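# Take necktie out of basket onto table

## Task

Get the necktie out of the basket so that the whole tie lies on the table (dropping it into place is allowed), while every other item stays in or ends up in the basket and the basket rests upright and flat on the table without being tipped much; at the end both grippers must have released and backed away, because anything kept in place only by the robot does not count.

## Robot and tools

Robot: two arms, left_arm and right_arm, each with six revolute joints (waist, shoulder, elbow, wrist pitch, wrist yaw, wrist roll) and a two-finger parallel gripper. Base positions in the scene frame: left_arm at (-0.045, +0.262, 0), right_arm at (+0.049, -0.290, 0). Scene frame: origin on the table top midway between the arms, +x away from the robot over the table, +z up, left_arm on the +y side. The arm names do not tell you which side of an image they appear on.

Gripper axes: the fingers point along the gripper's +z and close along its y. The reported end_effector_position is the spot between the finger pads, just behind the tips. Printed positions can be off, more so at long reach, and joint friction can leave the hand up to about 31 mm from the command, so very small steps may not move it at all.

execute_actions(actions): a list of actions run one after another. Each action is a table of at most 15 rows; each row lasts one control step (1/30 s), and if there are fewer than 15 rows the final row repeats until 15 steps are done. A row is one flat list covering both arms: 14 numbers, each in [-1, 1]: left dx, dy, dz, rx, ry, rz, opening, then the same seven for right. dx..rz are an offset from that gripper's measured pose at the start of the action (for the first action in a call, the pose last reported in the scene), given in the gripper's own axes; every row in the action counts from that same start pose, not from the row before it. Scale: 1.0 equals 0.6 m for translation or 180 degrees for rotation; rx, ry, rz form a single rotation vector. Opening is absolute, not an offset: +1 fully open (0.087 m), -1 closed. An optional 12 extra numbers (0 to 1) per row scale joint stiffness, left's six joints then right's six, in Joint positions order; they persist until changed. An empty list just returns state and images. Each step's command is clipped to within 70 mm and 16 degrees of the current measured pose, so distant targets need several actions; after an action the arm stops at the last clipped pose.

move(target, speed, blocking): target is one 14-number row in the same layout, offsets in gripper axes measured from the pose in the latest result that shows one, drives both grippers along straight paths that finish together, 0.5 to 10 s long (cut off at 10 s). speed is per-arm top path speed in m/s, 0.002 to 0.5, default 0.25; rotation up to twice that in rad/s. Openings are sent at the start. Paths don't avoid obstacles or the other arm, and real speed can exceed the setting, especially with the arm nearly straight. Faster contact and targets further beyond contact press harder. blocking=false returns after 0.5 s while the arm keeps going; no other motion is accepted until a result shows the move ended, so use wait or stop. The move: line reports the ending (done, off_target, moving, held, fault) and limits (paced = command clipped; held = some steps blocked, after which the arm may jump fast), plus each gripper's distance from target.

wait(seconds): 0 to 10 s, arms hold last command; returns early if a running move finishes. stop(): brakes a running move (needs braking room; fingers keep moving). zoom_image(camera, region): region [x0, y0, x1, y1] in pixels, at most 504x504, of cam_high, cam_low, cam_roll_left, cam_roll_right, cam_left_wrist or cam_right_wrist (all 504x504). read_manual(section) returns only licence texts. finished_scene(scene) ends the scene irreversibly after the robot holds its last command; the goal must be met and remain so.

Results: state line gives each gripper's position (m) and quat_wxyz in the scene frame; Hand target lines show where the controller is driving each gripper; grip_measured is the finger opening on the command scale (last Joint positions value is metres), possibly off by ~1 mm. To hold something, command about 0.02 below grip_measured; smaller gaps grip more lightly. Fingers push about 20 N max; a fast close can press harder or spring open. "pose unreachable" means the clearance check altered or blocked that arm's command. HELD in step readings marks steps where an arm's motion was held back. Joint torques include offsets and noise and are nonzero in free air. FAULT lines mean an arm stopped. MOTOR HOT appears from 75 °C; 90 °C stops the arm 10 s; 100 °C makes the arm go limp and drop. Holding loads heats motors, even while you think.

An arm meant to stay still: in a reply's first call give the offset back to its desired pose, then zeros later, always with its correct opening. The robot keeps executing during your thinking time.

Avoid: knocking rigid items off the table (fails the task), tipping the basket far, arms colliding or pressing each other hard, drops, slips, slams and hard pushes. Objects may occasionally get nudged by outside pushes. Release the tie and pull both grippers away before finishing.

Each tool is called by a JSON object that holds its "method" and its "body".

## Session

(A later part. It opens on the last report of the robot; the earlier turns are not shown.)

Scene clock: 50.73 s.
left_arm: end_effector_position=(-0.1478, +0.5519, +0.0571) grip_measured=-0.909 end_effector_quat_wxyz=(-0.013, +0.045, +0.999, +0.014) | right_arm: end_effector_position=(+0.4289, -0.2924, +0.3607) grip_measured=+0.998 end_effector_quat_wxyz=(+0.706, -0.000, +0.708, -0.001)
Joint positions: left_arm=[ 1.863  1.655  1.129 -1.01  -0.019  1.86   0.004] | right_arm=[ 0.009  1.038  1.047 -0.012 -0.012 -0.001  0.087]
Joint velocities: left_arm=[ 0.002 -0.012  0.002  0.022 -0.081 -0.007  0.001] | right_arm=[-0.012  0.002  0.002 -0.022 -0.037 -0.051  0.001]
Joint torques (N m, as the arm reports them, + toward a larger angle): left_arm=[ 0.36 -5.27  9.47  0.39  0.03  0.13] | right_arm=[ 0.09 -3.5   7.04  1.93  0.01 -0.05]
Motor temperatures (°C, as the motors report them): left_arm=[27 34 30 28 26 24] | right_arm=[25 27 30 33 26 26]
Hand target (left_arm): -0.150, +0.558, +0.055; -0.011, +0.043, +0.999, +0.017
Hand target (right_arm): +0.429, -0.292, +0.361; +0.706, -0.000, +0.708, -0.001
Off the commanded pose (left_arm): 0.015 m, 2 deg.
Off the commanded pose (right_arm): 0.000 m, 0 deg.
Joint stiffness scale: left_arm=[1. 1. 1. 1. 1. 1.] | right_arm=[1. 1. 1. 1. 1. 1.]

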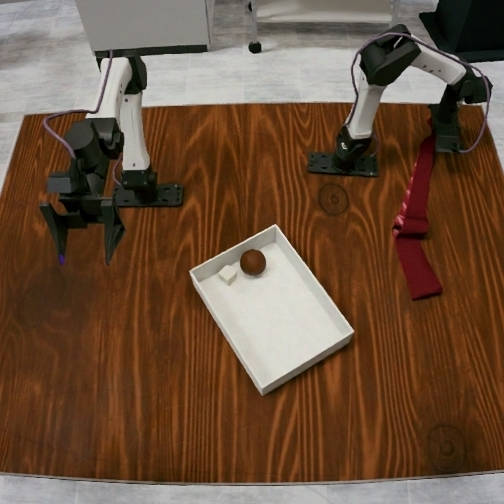

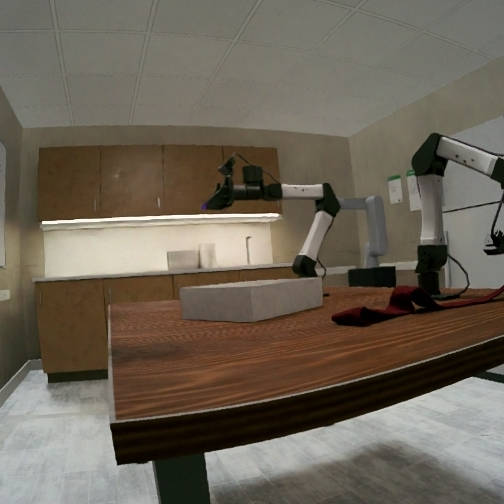

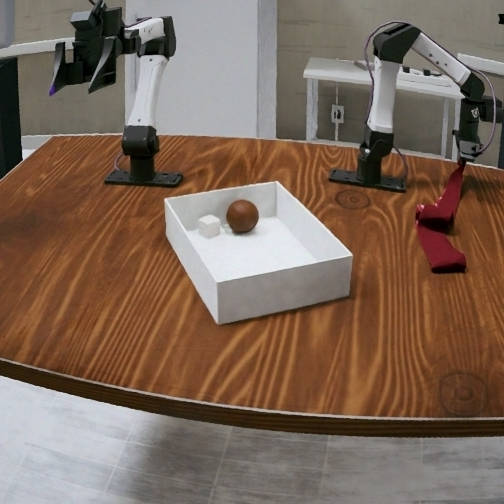

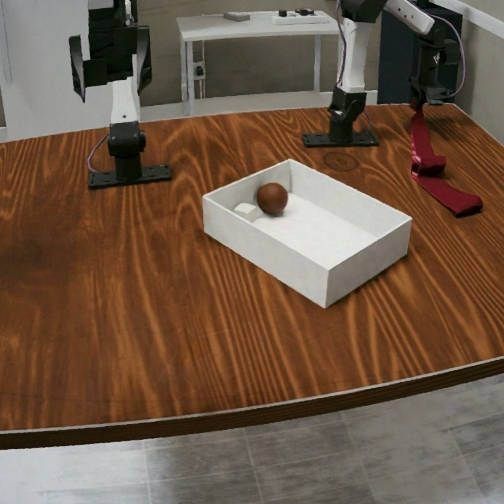

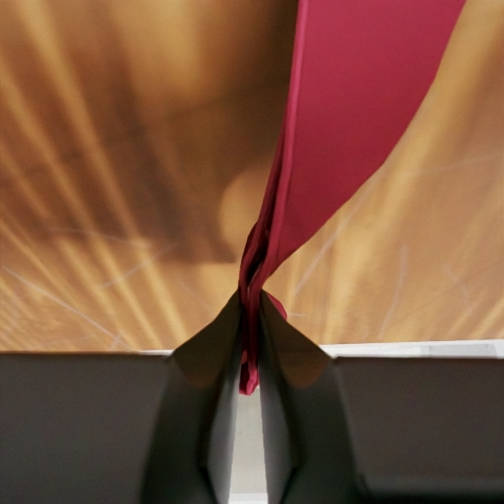

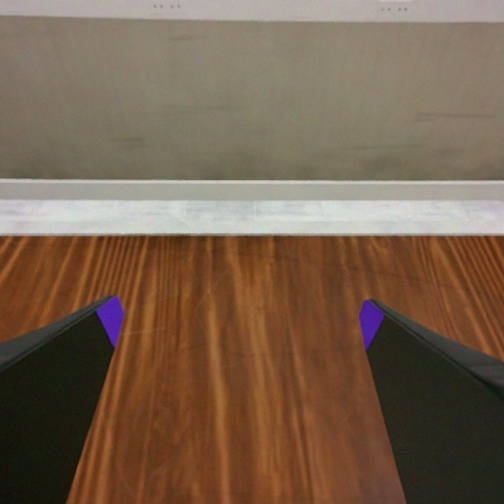

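{"method": "move", "body": {"target": [0.084, 0.1565, 0.015, 0, 0, 0, -0.98, 0, 0, 0, 0, 0, 0, 1], "speed": 0.15}}

Scene clock: 52.93 s.
left_arm: end_effector_position=(-0.1872, +0.6515, +0.0545) grip_measured=-0.909 end_effector_quat_wxyz=(-0.018, +0.047, +0.998, +0.026) | right_arm: end_effector_position=(+0.4289, -0.2924, +0.3607) grip_measured=+0.998 end_effector_quat_wxyz=(+0.706, -0.000, +0.708, -0.001)
Joint positions: left_arm=[ 1.91   2.026  1.592 -1.076 -0.019  1.911  0.004] | right_arm=[ 0.009  1.038  1.047 -0.012 -0.012 -0.001  0.087]
Joint velocities: left_arm=[ 0.002  0.002 -0.007 -0.022 -0.037 -0.007 -0.001] | right_arm=[-0.012  0.007  0.017 -0.022  0.081 -0.095 -0.   ]
Joint torques (N m, as the arm reports them, + toward a larger angle): left_arm=[ 0.34 -9.02  9.67  0.18 -0.04  0.14] | right_arm=[ 0.1  -3.52  7.06  1.92  0.02 -0.05]
Motor temperatures (°C, as the motors report them): left_arm=[27 34 31 28 26 24] | right_arm=[25 27 31 33 26 26]
Hand target (left_arm): -0.190, +0.650, +0.049; -0.014, +0.045, +0.999, +0.015
Hand target (right_arm): +0.429, -0.292, +0.361; +0.706, -0.000, +0.708, -0.001
Off the commanded pose (left_arm): 0.004 m, 1 deg.
Off the commanded pose (right_arm): 0.000 m, 0 deg.
Joint stiffness scale: left_arm=[1. 1. 1. 1. 1. 1.] | right_arm=[1. 1. 1. 1. 1. 1.]
move: done

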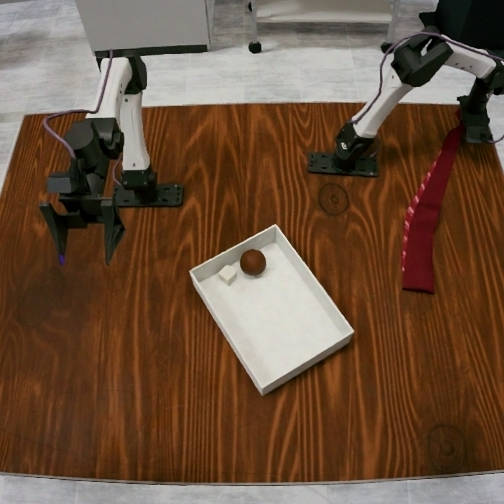

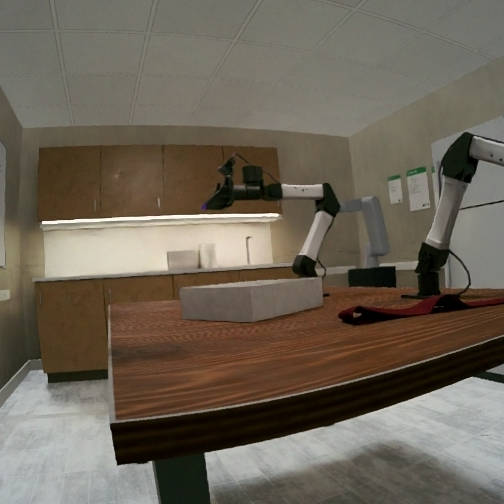

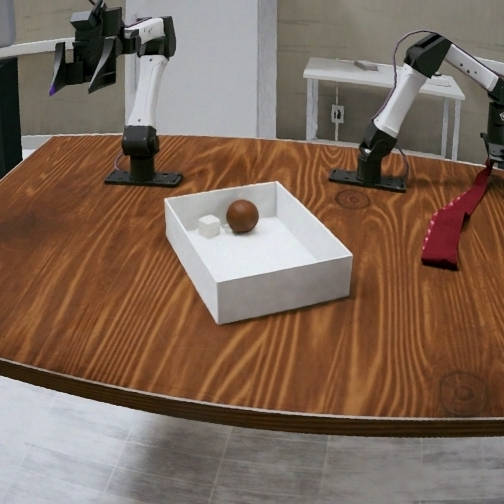

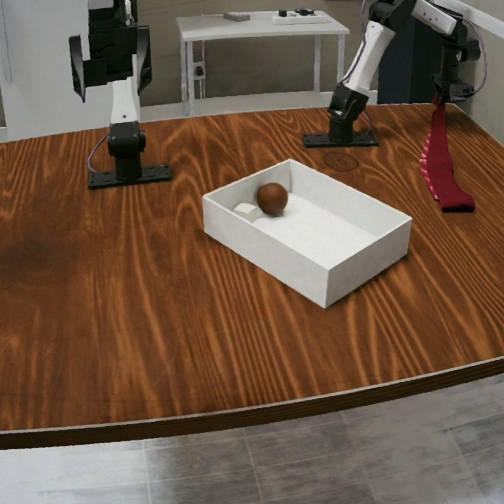

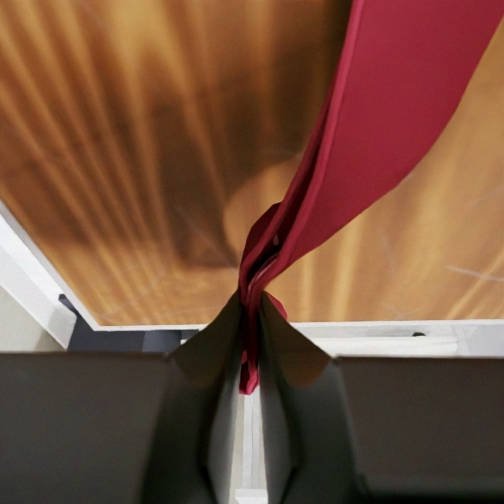

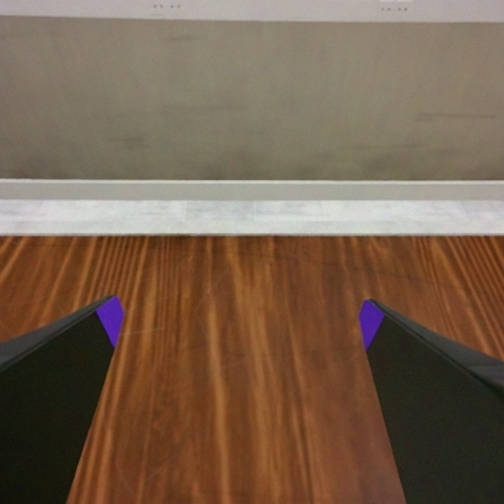

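{"method": "execute_actions", "body": {"actions": [[[0,0,0.006,0,0,0,-0.98,0,0,0,0,0,0,1],[0,0,0.012,0,0,0,-0.98,0,0,0,0,0,0,1],[0,0,0.018,0,0,0,-0.98,0,0,0,0,0,0,1],[0,0,0.024,0,0,0,-0.98,0,0,0,0,0,0,1],[0,0,0.03,0,0,0,-0.98,0,0,0,0,0,0,1],[0,0,0.035,0,0,0,-0.95,0,0,0,0,0,0,1],[0,0,0.04,0,0,0,-0.9,0,0,0,0,0,0,1],[0,0,0.04,0,0,0,-0.8,0,0,0,0,0,0,1],[0,0,0.04,0,0,0,-0.65,0,0,0,0,0,0,1],[0,0,0.04,0,0,0,-0.5,0,0,0,0,0,0,1],[0,0,0.04,0,0,0,-0.3,0,0,0,0,0,0,1],[0,0,0.04,0,0,0,-0.1,0,0,0,0,0,0,1],[0,0,0.04,0,0,0,0.1,0,0,0,0,0,0,1],[0,0,0.04,0,0,0,0.3,0,0,0,0,0,0,1],[0,0,0.04,0,0,0,0.5,0,0,0,0,0,0,1]],[[0,0,-0.005,0,0,0,0.6,0,0,0,0,0,0,1],[0,0,-0.01,0,0,0,0.7,0,0,0,0,0,0,1],[0,0,-0.018,0,0,0,0.8,0,0,0,0,0,0,1],[0,0,-0.027,0,0,0,0.9,0,0,0,0,0,0,1],[0,0,-0.037,0,0,0,1,0,0,0,0,0,0,1],[0,0,-0.047,0,0,0,1,0,0,0,0,0,0,1],[0,0,-0.057,0,0,0,1,0,0,0,0,0,0,1],[0,0,-0.067,0,0,0,1,0,0,0,0,0,0,1],[0,0,-0.077,0,0,0,1,0,0,0,0,0,0,1],[0,0,-0.087,0,0,0,1,0,0,0,0,0,0,1],[0,0,-0.097,0,0,0,1,0,0,0,0,0,0,1],[0,0,-0.107,0,0,0,1,0,0,0,0,0,0,1],[0,0,-0.115,0,0,0,1,0,0,0,0,0,0,1],[0,0,-0.122,0,0,0,1,0,0,0,0,0,0,1],[0,0,-0.128,0,0,0,1,0,0,0,0,0,0,1]]]}}

Scene clock: 54.47 s.
left_arm: end_effector_position=(-0.1902, +0.6636, +0.1093) grip_measured=+0.992 end_effector_quat_wxyz=(-0.029, +0.046, +0.997, +0.062) | right_arm: end_effector_position=(+0.4289, -0.2924, +0.3607) grip_measured=+0.998 end_effector_quat_wxyz=(+0.706, -0.000, +0.708, -0.001)
Joint positions: left_arm=[ 1.91   1.981  1.734 -1.188 -0.019  1.911  0.087] | right_arm=[ 0.009  1.038  1.047 -0.012 -0.012 -0.001  0.087]
Joint velocities: left_arm=[-0.007 -0.071  0.549 -0.491  0.022  0.037  0.001] | right_arm=[-0.007 -0.017 -0.007 -0.007  0.007  0.022 -0.   ]
Joint torques (N m, as the arm reports them, + toward a larger angle): left_arm=[ -0.81 -11.15   9.02   0.35  -0.1    0.01] | right_arm=[ 0.1  -3.5   7.05  1.93  0.02 -0.04]
Motor temperatures (°C, as the motors report them): left_arm=[27 34 31 28 26 24] | right_arm=[25 27 31 34 26 26]
Hand target (left_arm): -0.185, +0.651, +0.121; -0.023, +0.047, +0.998, +0.042
Hand target (right_arm): +0.429, -0.292, +0.361; +0.706, -0.000, +0.708, -0.001
Off the commanded pose (left_arm): 0.019 m, 3 deg.
Off the commanded pose (right_arm): 0.000 m, 0 deg.
Joint stiffness scale: left_arm=[1. 1. 1. 1. 1. 1.] | right_arm=[1. 1. 1. 1. 1. 1.]
Step readings (end_effector_position; steps 1 to 15: 1st action; 16 to 30: 2nd action):
0: left_arm (-0.1871, +0.6511, +0.0544) | right_arm (+0.4289, -0.2924, +0.3607)
1: left_arm (-0.1871, +0.6512, +0.0544) | right_arm (+0.4289, -0.2924, +0.3607)
2: left_arm (-0.1872, +0.6517, +0.0545) | right_arm (+0.4289, -0.2924, +0.3607)
4: left_arm (-0.1878, +0.6538, +0.0542) | right_arm (+0.4289, -0.2924, +0.3607)
8: left_arm (-0.1877, +0.6536, +0.0472) | right_arm (+0.4289, -0.2924, +0.3607)
15: left_arm (-0.1883, +0.6560, +0.0452) | right_arm (+0.4289, -0.2924, +0.3607)
16: left_arm (-0.1884, +0.6561, +0.0452) | right_arm (+0.4289, -0.2924, +0.3607)
17: left_arm (-0.1883, +0.6559, +0.0452) | right_arm (+0.4289, -0.2924, +0.3607)
19: left_arm (-0.1881, +0.6550, +0.0463) | right_arm (+0.4289, -0.2924, +0.3607)
23: left_arm (-0.1885, +0.6566, +0.0604) | right_arm (+0.4289, -0.2924, +0.3607)
30: end_effector_position above

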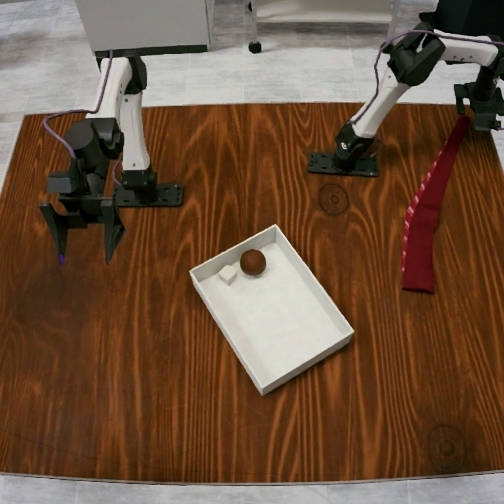

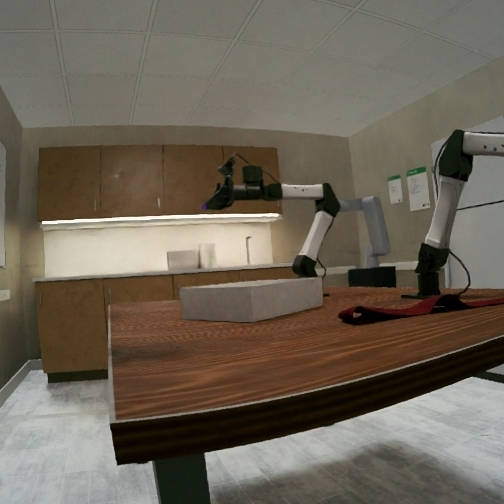

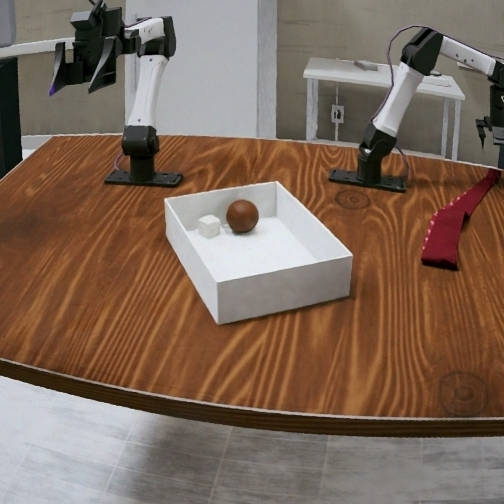

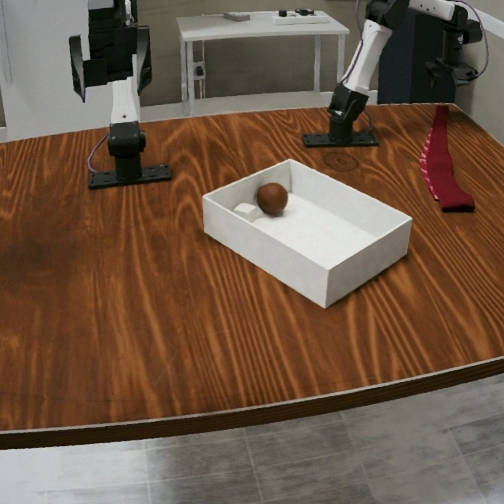

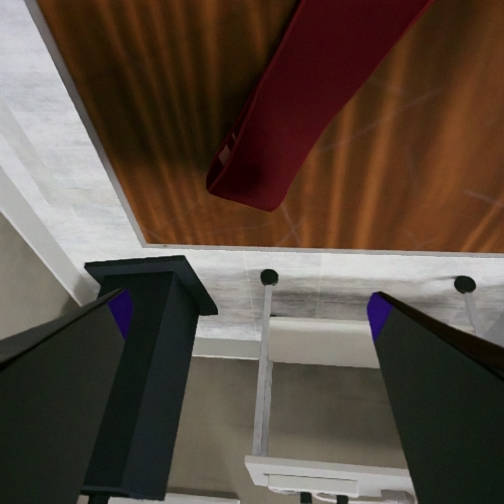

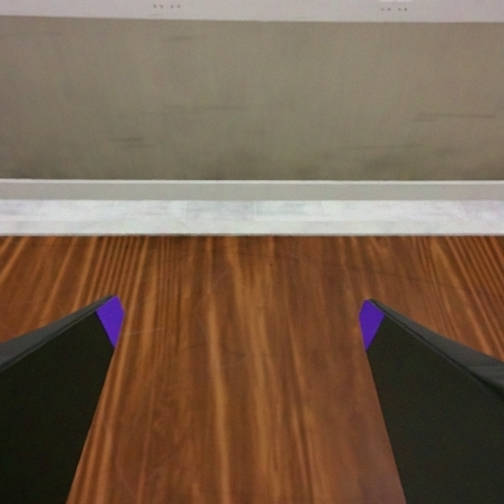

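{"method": "move", "body": {"target": [-0.07, -0.165, -0.244, -0.11, 0, 0, 1, 0, 0, 0, 0, 0, 0, 1], "speed": 0.3}}

Scene clock: 56.40 s.
left_arm: end_effector_position=(-0.1506, +0.5522, +0.2565) grip_measured=+0.992 end_effector_quat_wxyz=(-0.031, +0.054, +0.967, +0.249) | right_arm: end_effector_position=(+0.4289, -0.2924, +0.3607) grip_measured=+0.998 end_effector_quat_wxyz=(+0.706, -0.000, +0.708, -0.001)
Joint positions: left_arm=[ 1.945  1.283  1.47  -1.261  0.103  1.939  0.087] | right_arm=[ 0.009  1.038  1.047 -0.012 -0.012 -0.001  0.087]
Joint velocities: left_arm=[ 0.002  0.002  0.002  0.007  0.037  0.022 -0.   ] | right_arm=[ 0.002 -0.022 -0.002 -0.007 -0.022  0.037  0.001]
Joint torques (N m, as the arm reports them, + toward a larger angle): left_arm=[ 0.46 -3.88  6.07  0.98  0.11  0.11] | right_arm=[ 0.08 -3.5   7.04  1.93  0.03 -0.05]
Motor temperatures (°C, as the motors report them): left_arm=[27 34 31 28 26 24] | right_arm=[25 27 31 34 26 26]
Hand target (left_arm): -0.149, +0.546, +0.246; -0.021, +0.053, +0.971, +0.233
Hand target (right_arm): +0.429, -0.292, +0.361; +0.706, -0.000, +0.708, -0.001
Off the commanded pose (left_arm): 0.019 m, 2 deg.
Off the commanded pose (right_arm): 0.000 m, 0 deg.
Joint stiffness scale: left_arm=[1. 1. 1. 1. 1. 1.] | right_arm=[1. 1. 1. 1. 1. 1.]
move: off_target (left_arm)

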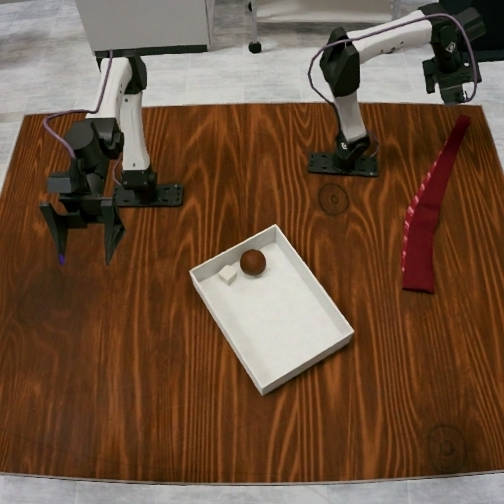

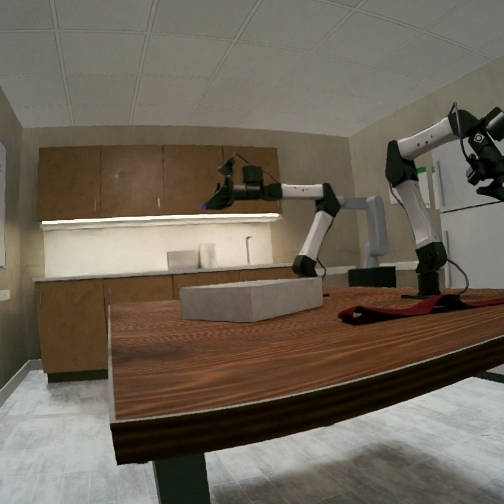

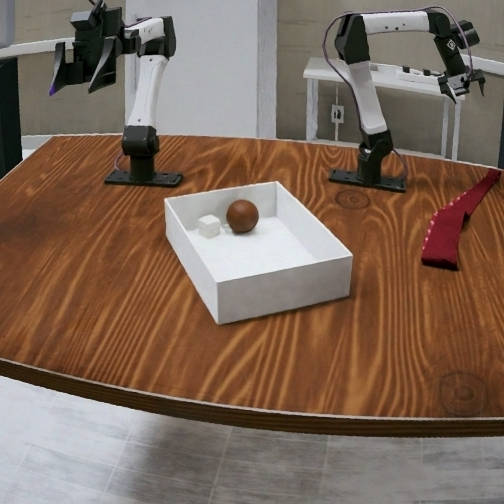

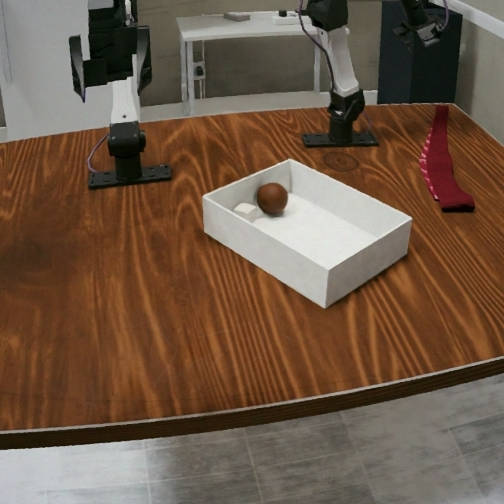

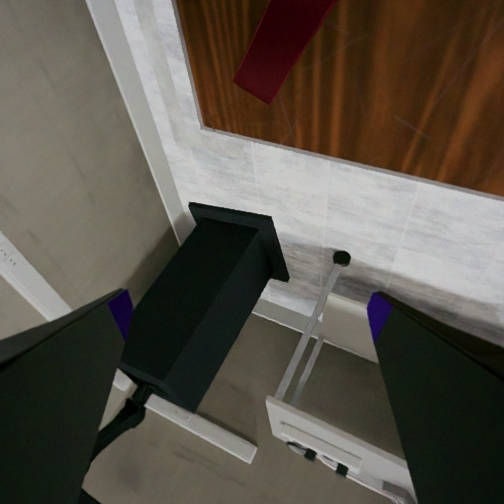

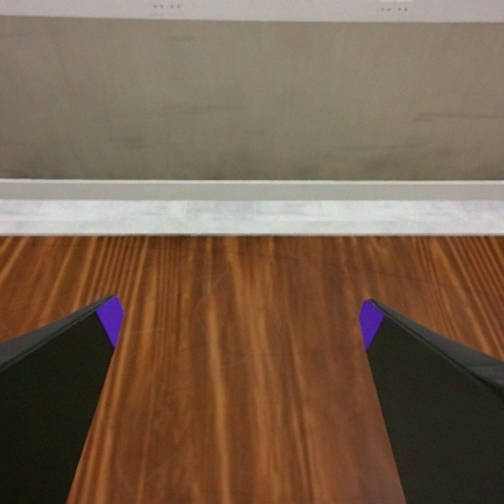

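{"method": "zoom_image", "body": {"camera": "cam_high", "region": [340, 80, 504, 320]}}

{"method": "zoom_image", "body": {"camera": "cam_low", "region": [310, 240, 504, 350]}}

{"method": "zoom_image", "body": {"camera": "cam_high", "region": [170, 210, 370, 410]}}

Region (340, 80, 504, 320) of cam_high's 504x504 image, scaled by 2.100, with more detail than that image has; it fills the left 344 columns of this view, and the rest is white.

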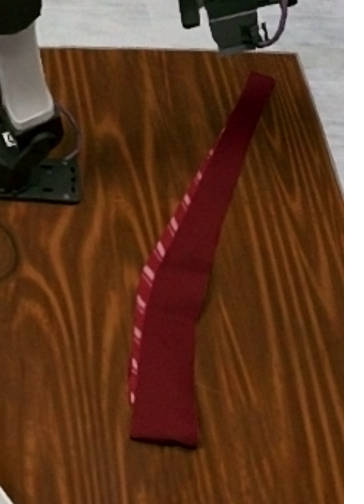

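Region (310, 240, 504, 350) of cam_low's 504x504 image, scaled by 2.598, with more detail than that image has; it fills the top 286 rows of this view, and the rest is white.

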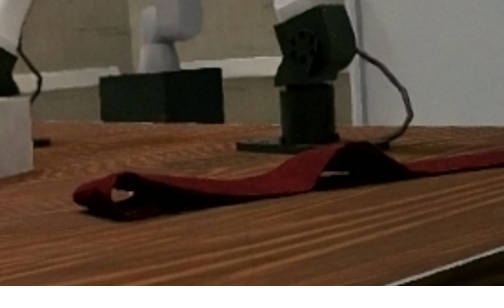

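Region (170, 210, 370, 410) of cam_high's 504x504 image, scaled by 2.520, with more detail than that image has.

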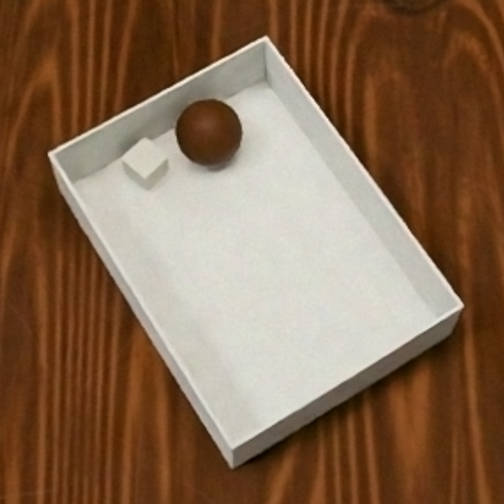

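{"method": "finished_scene", "body": {"scene": 1}}

The scene is finished: the task was done.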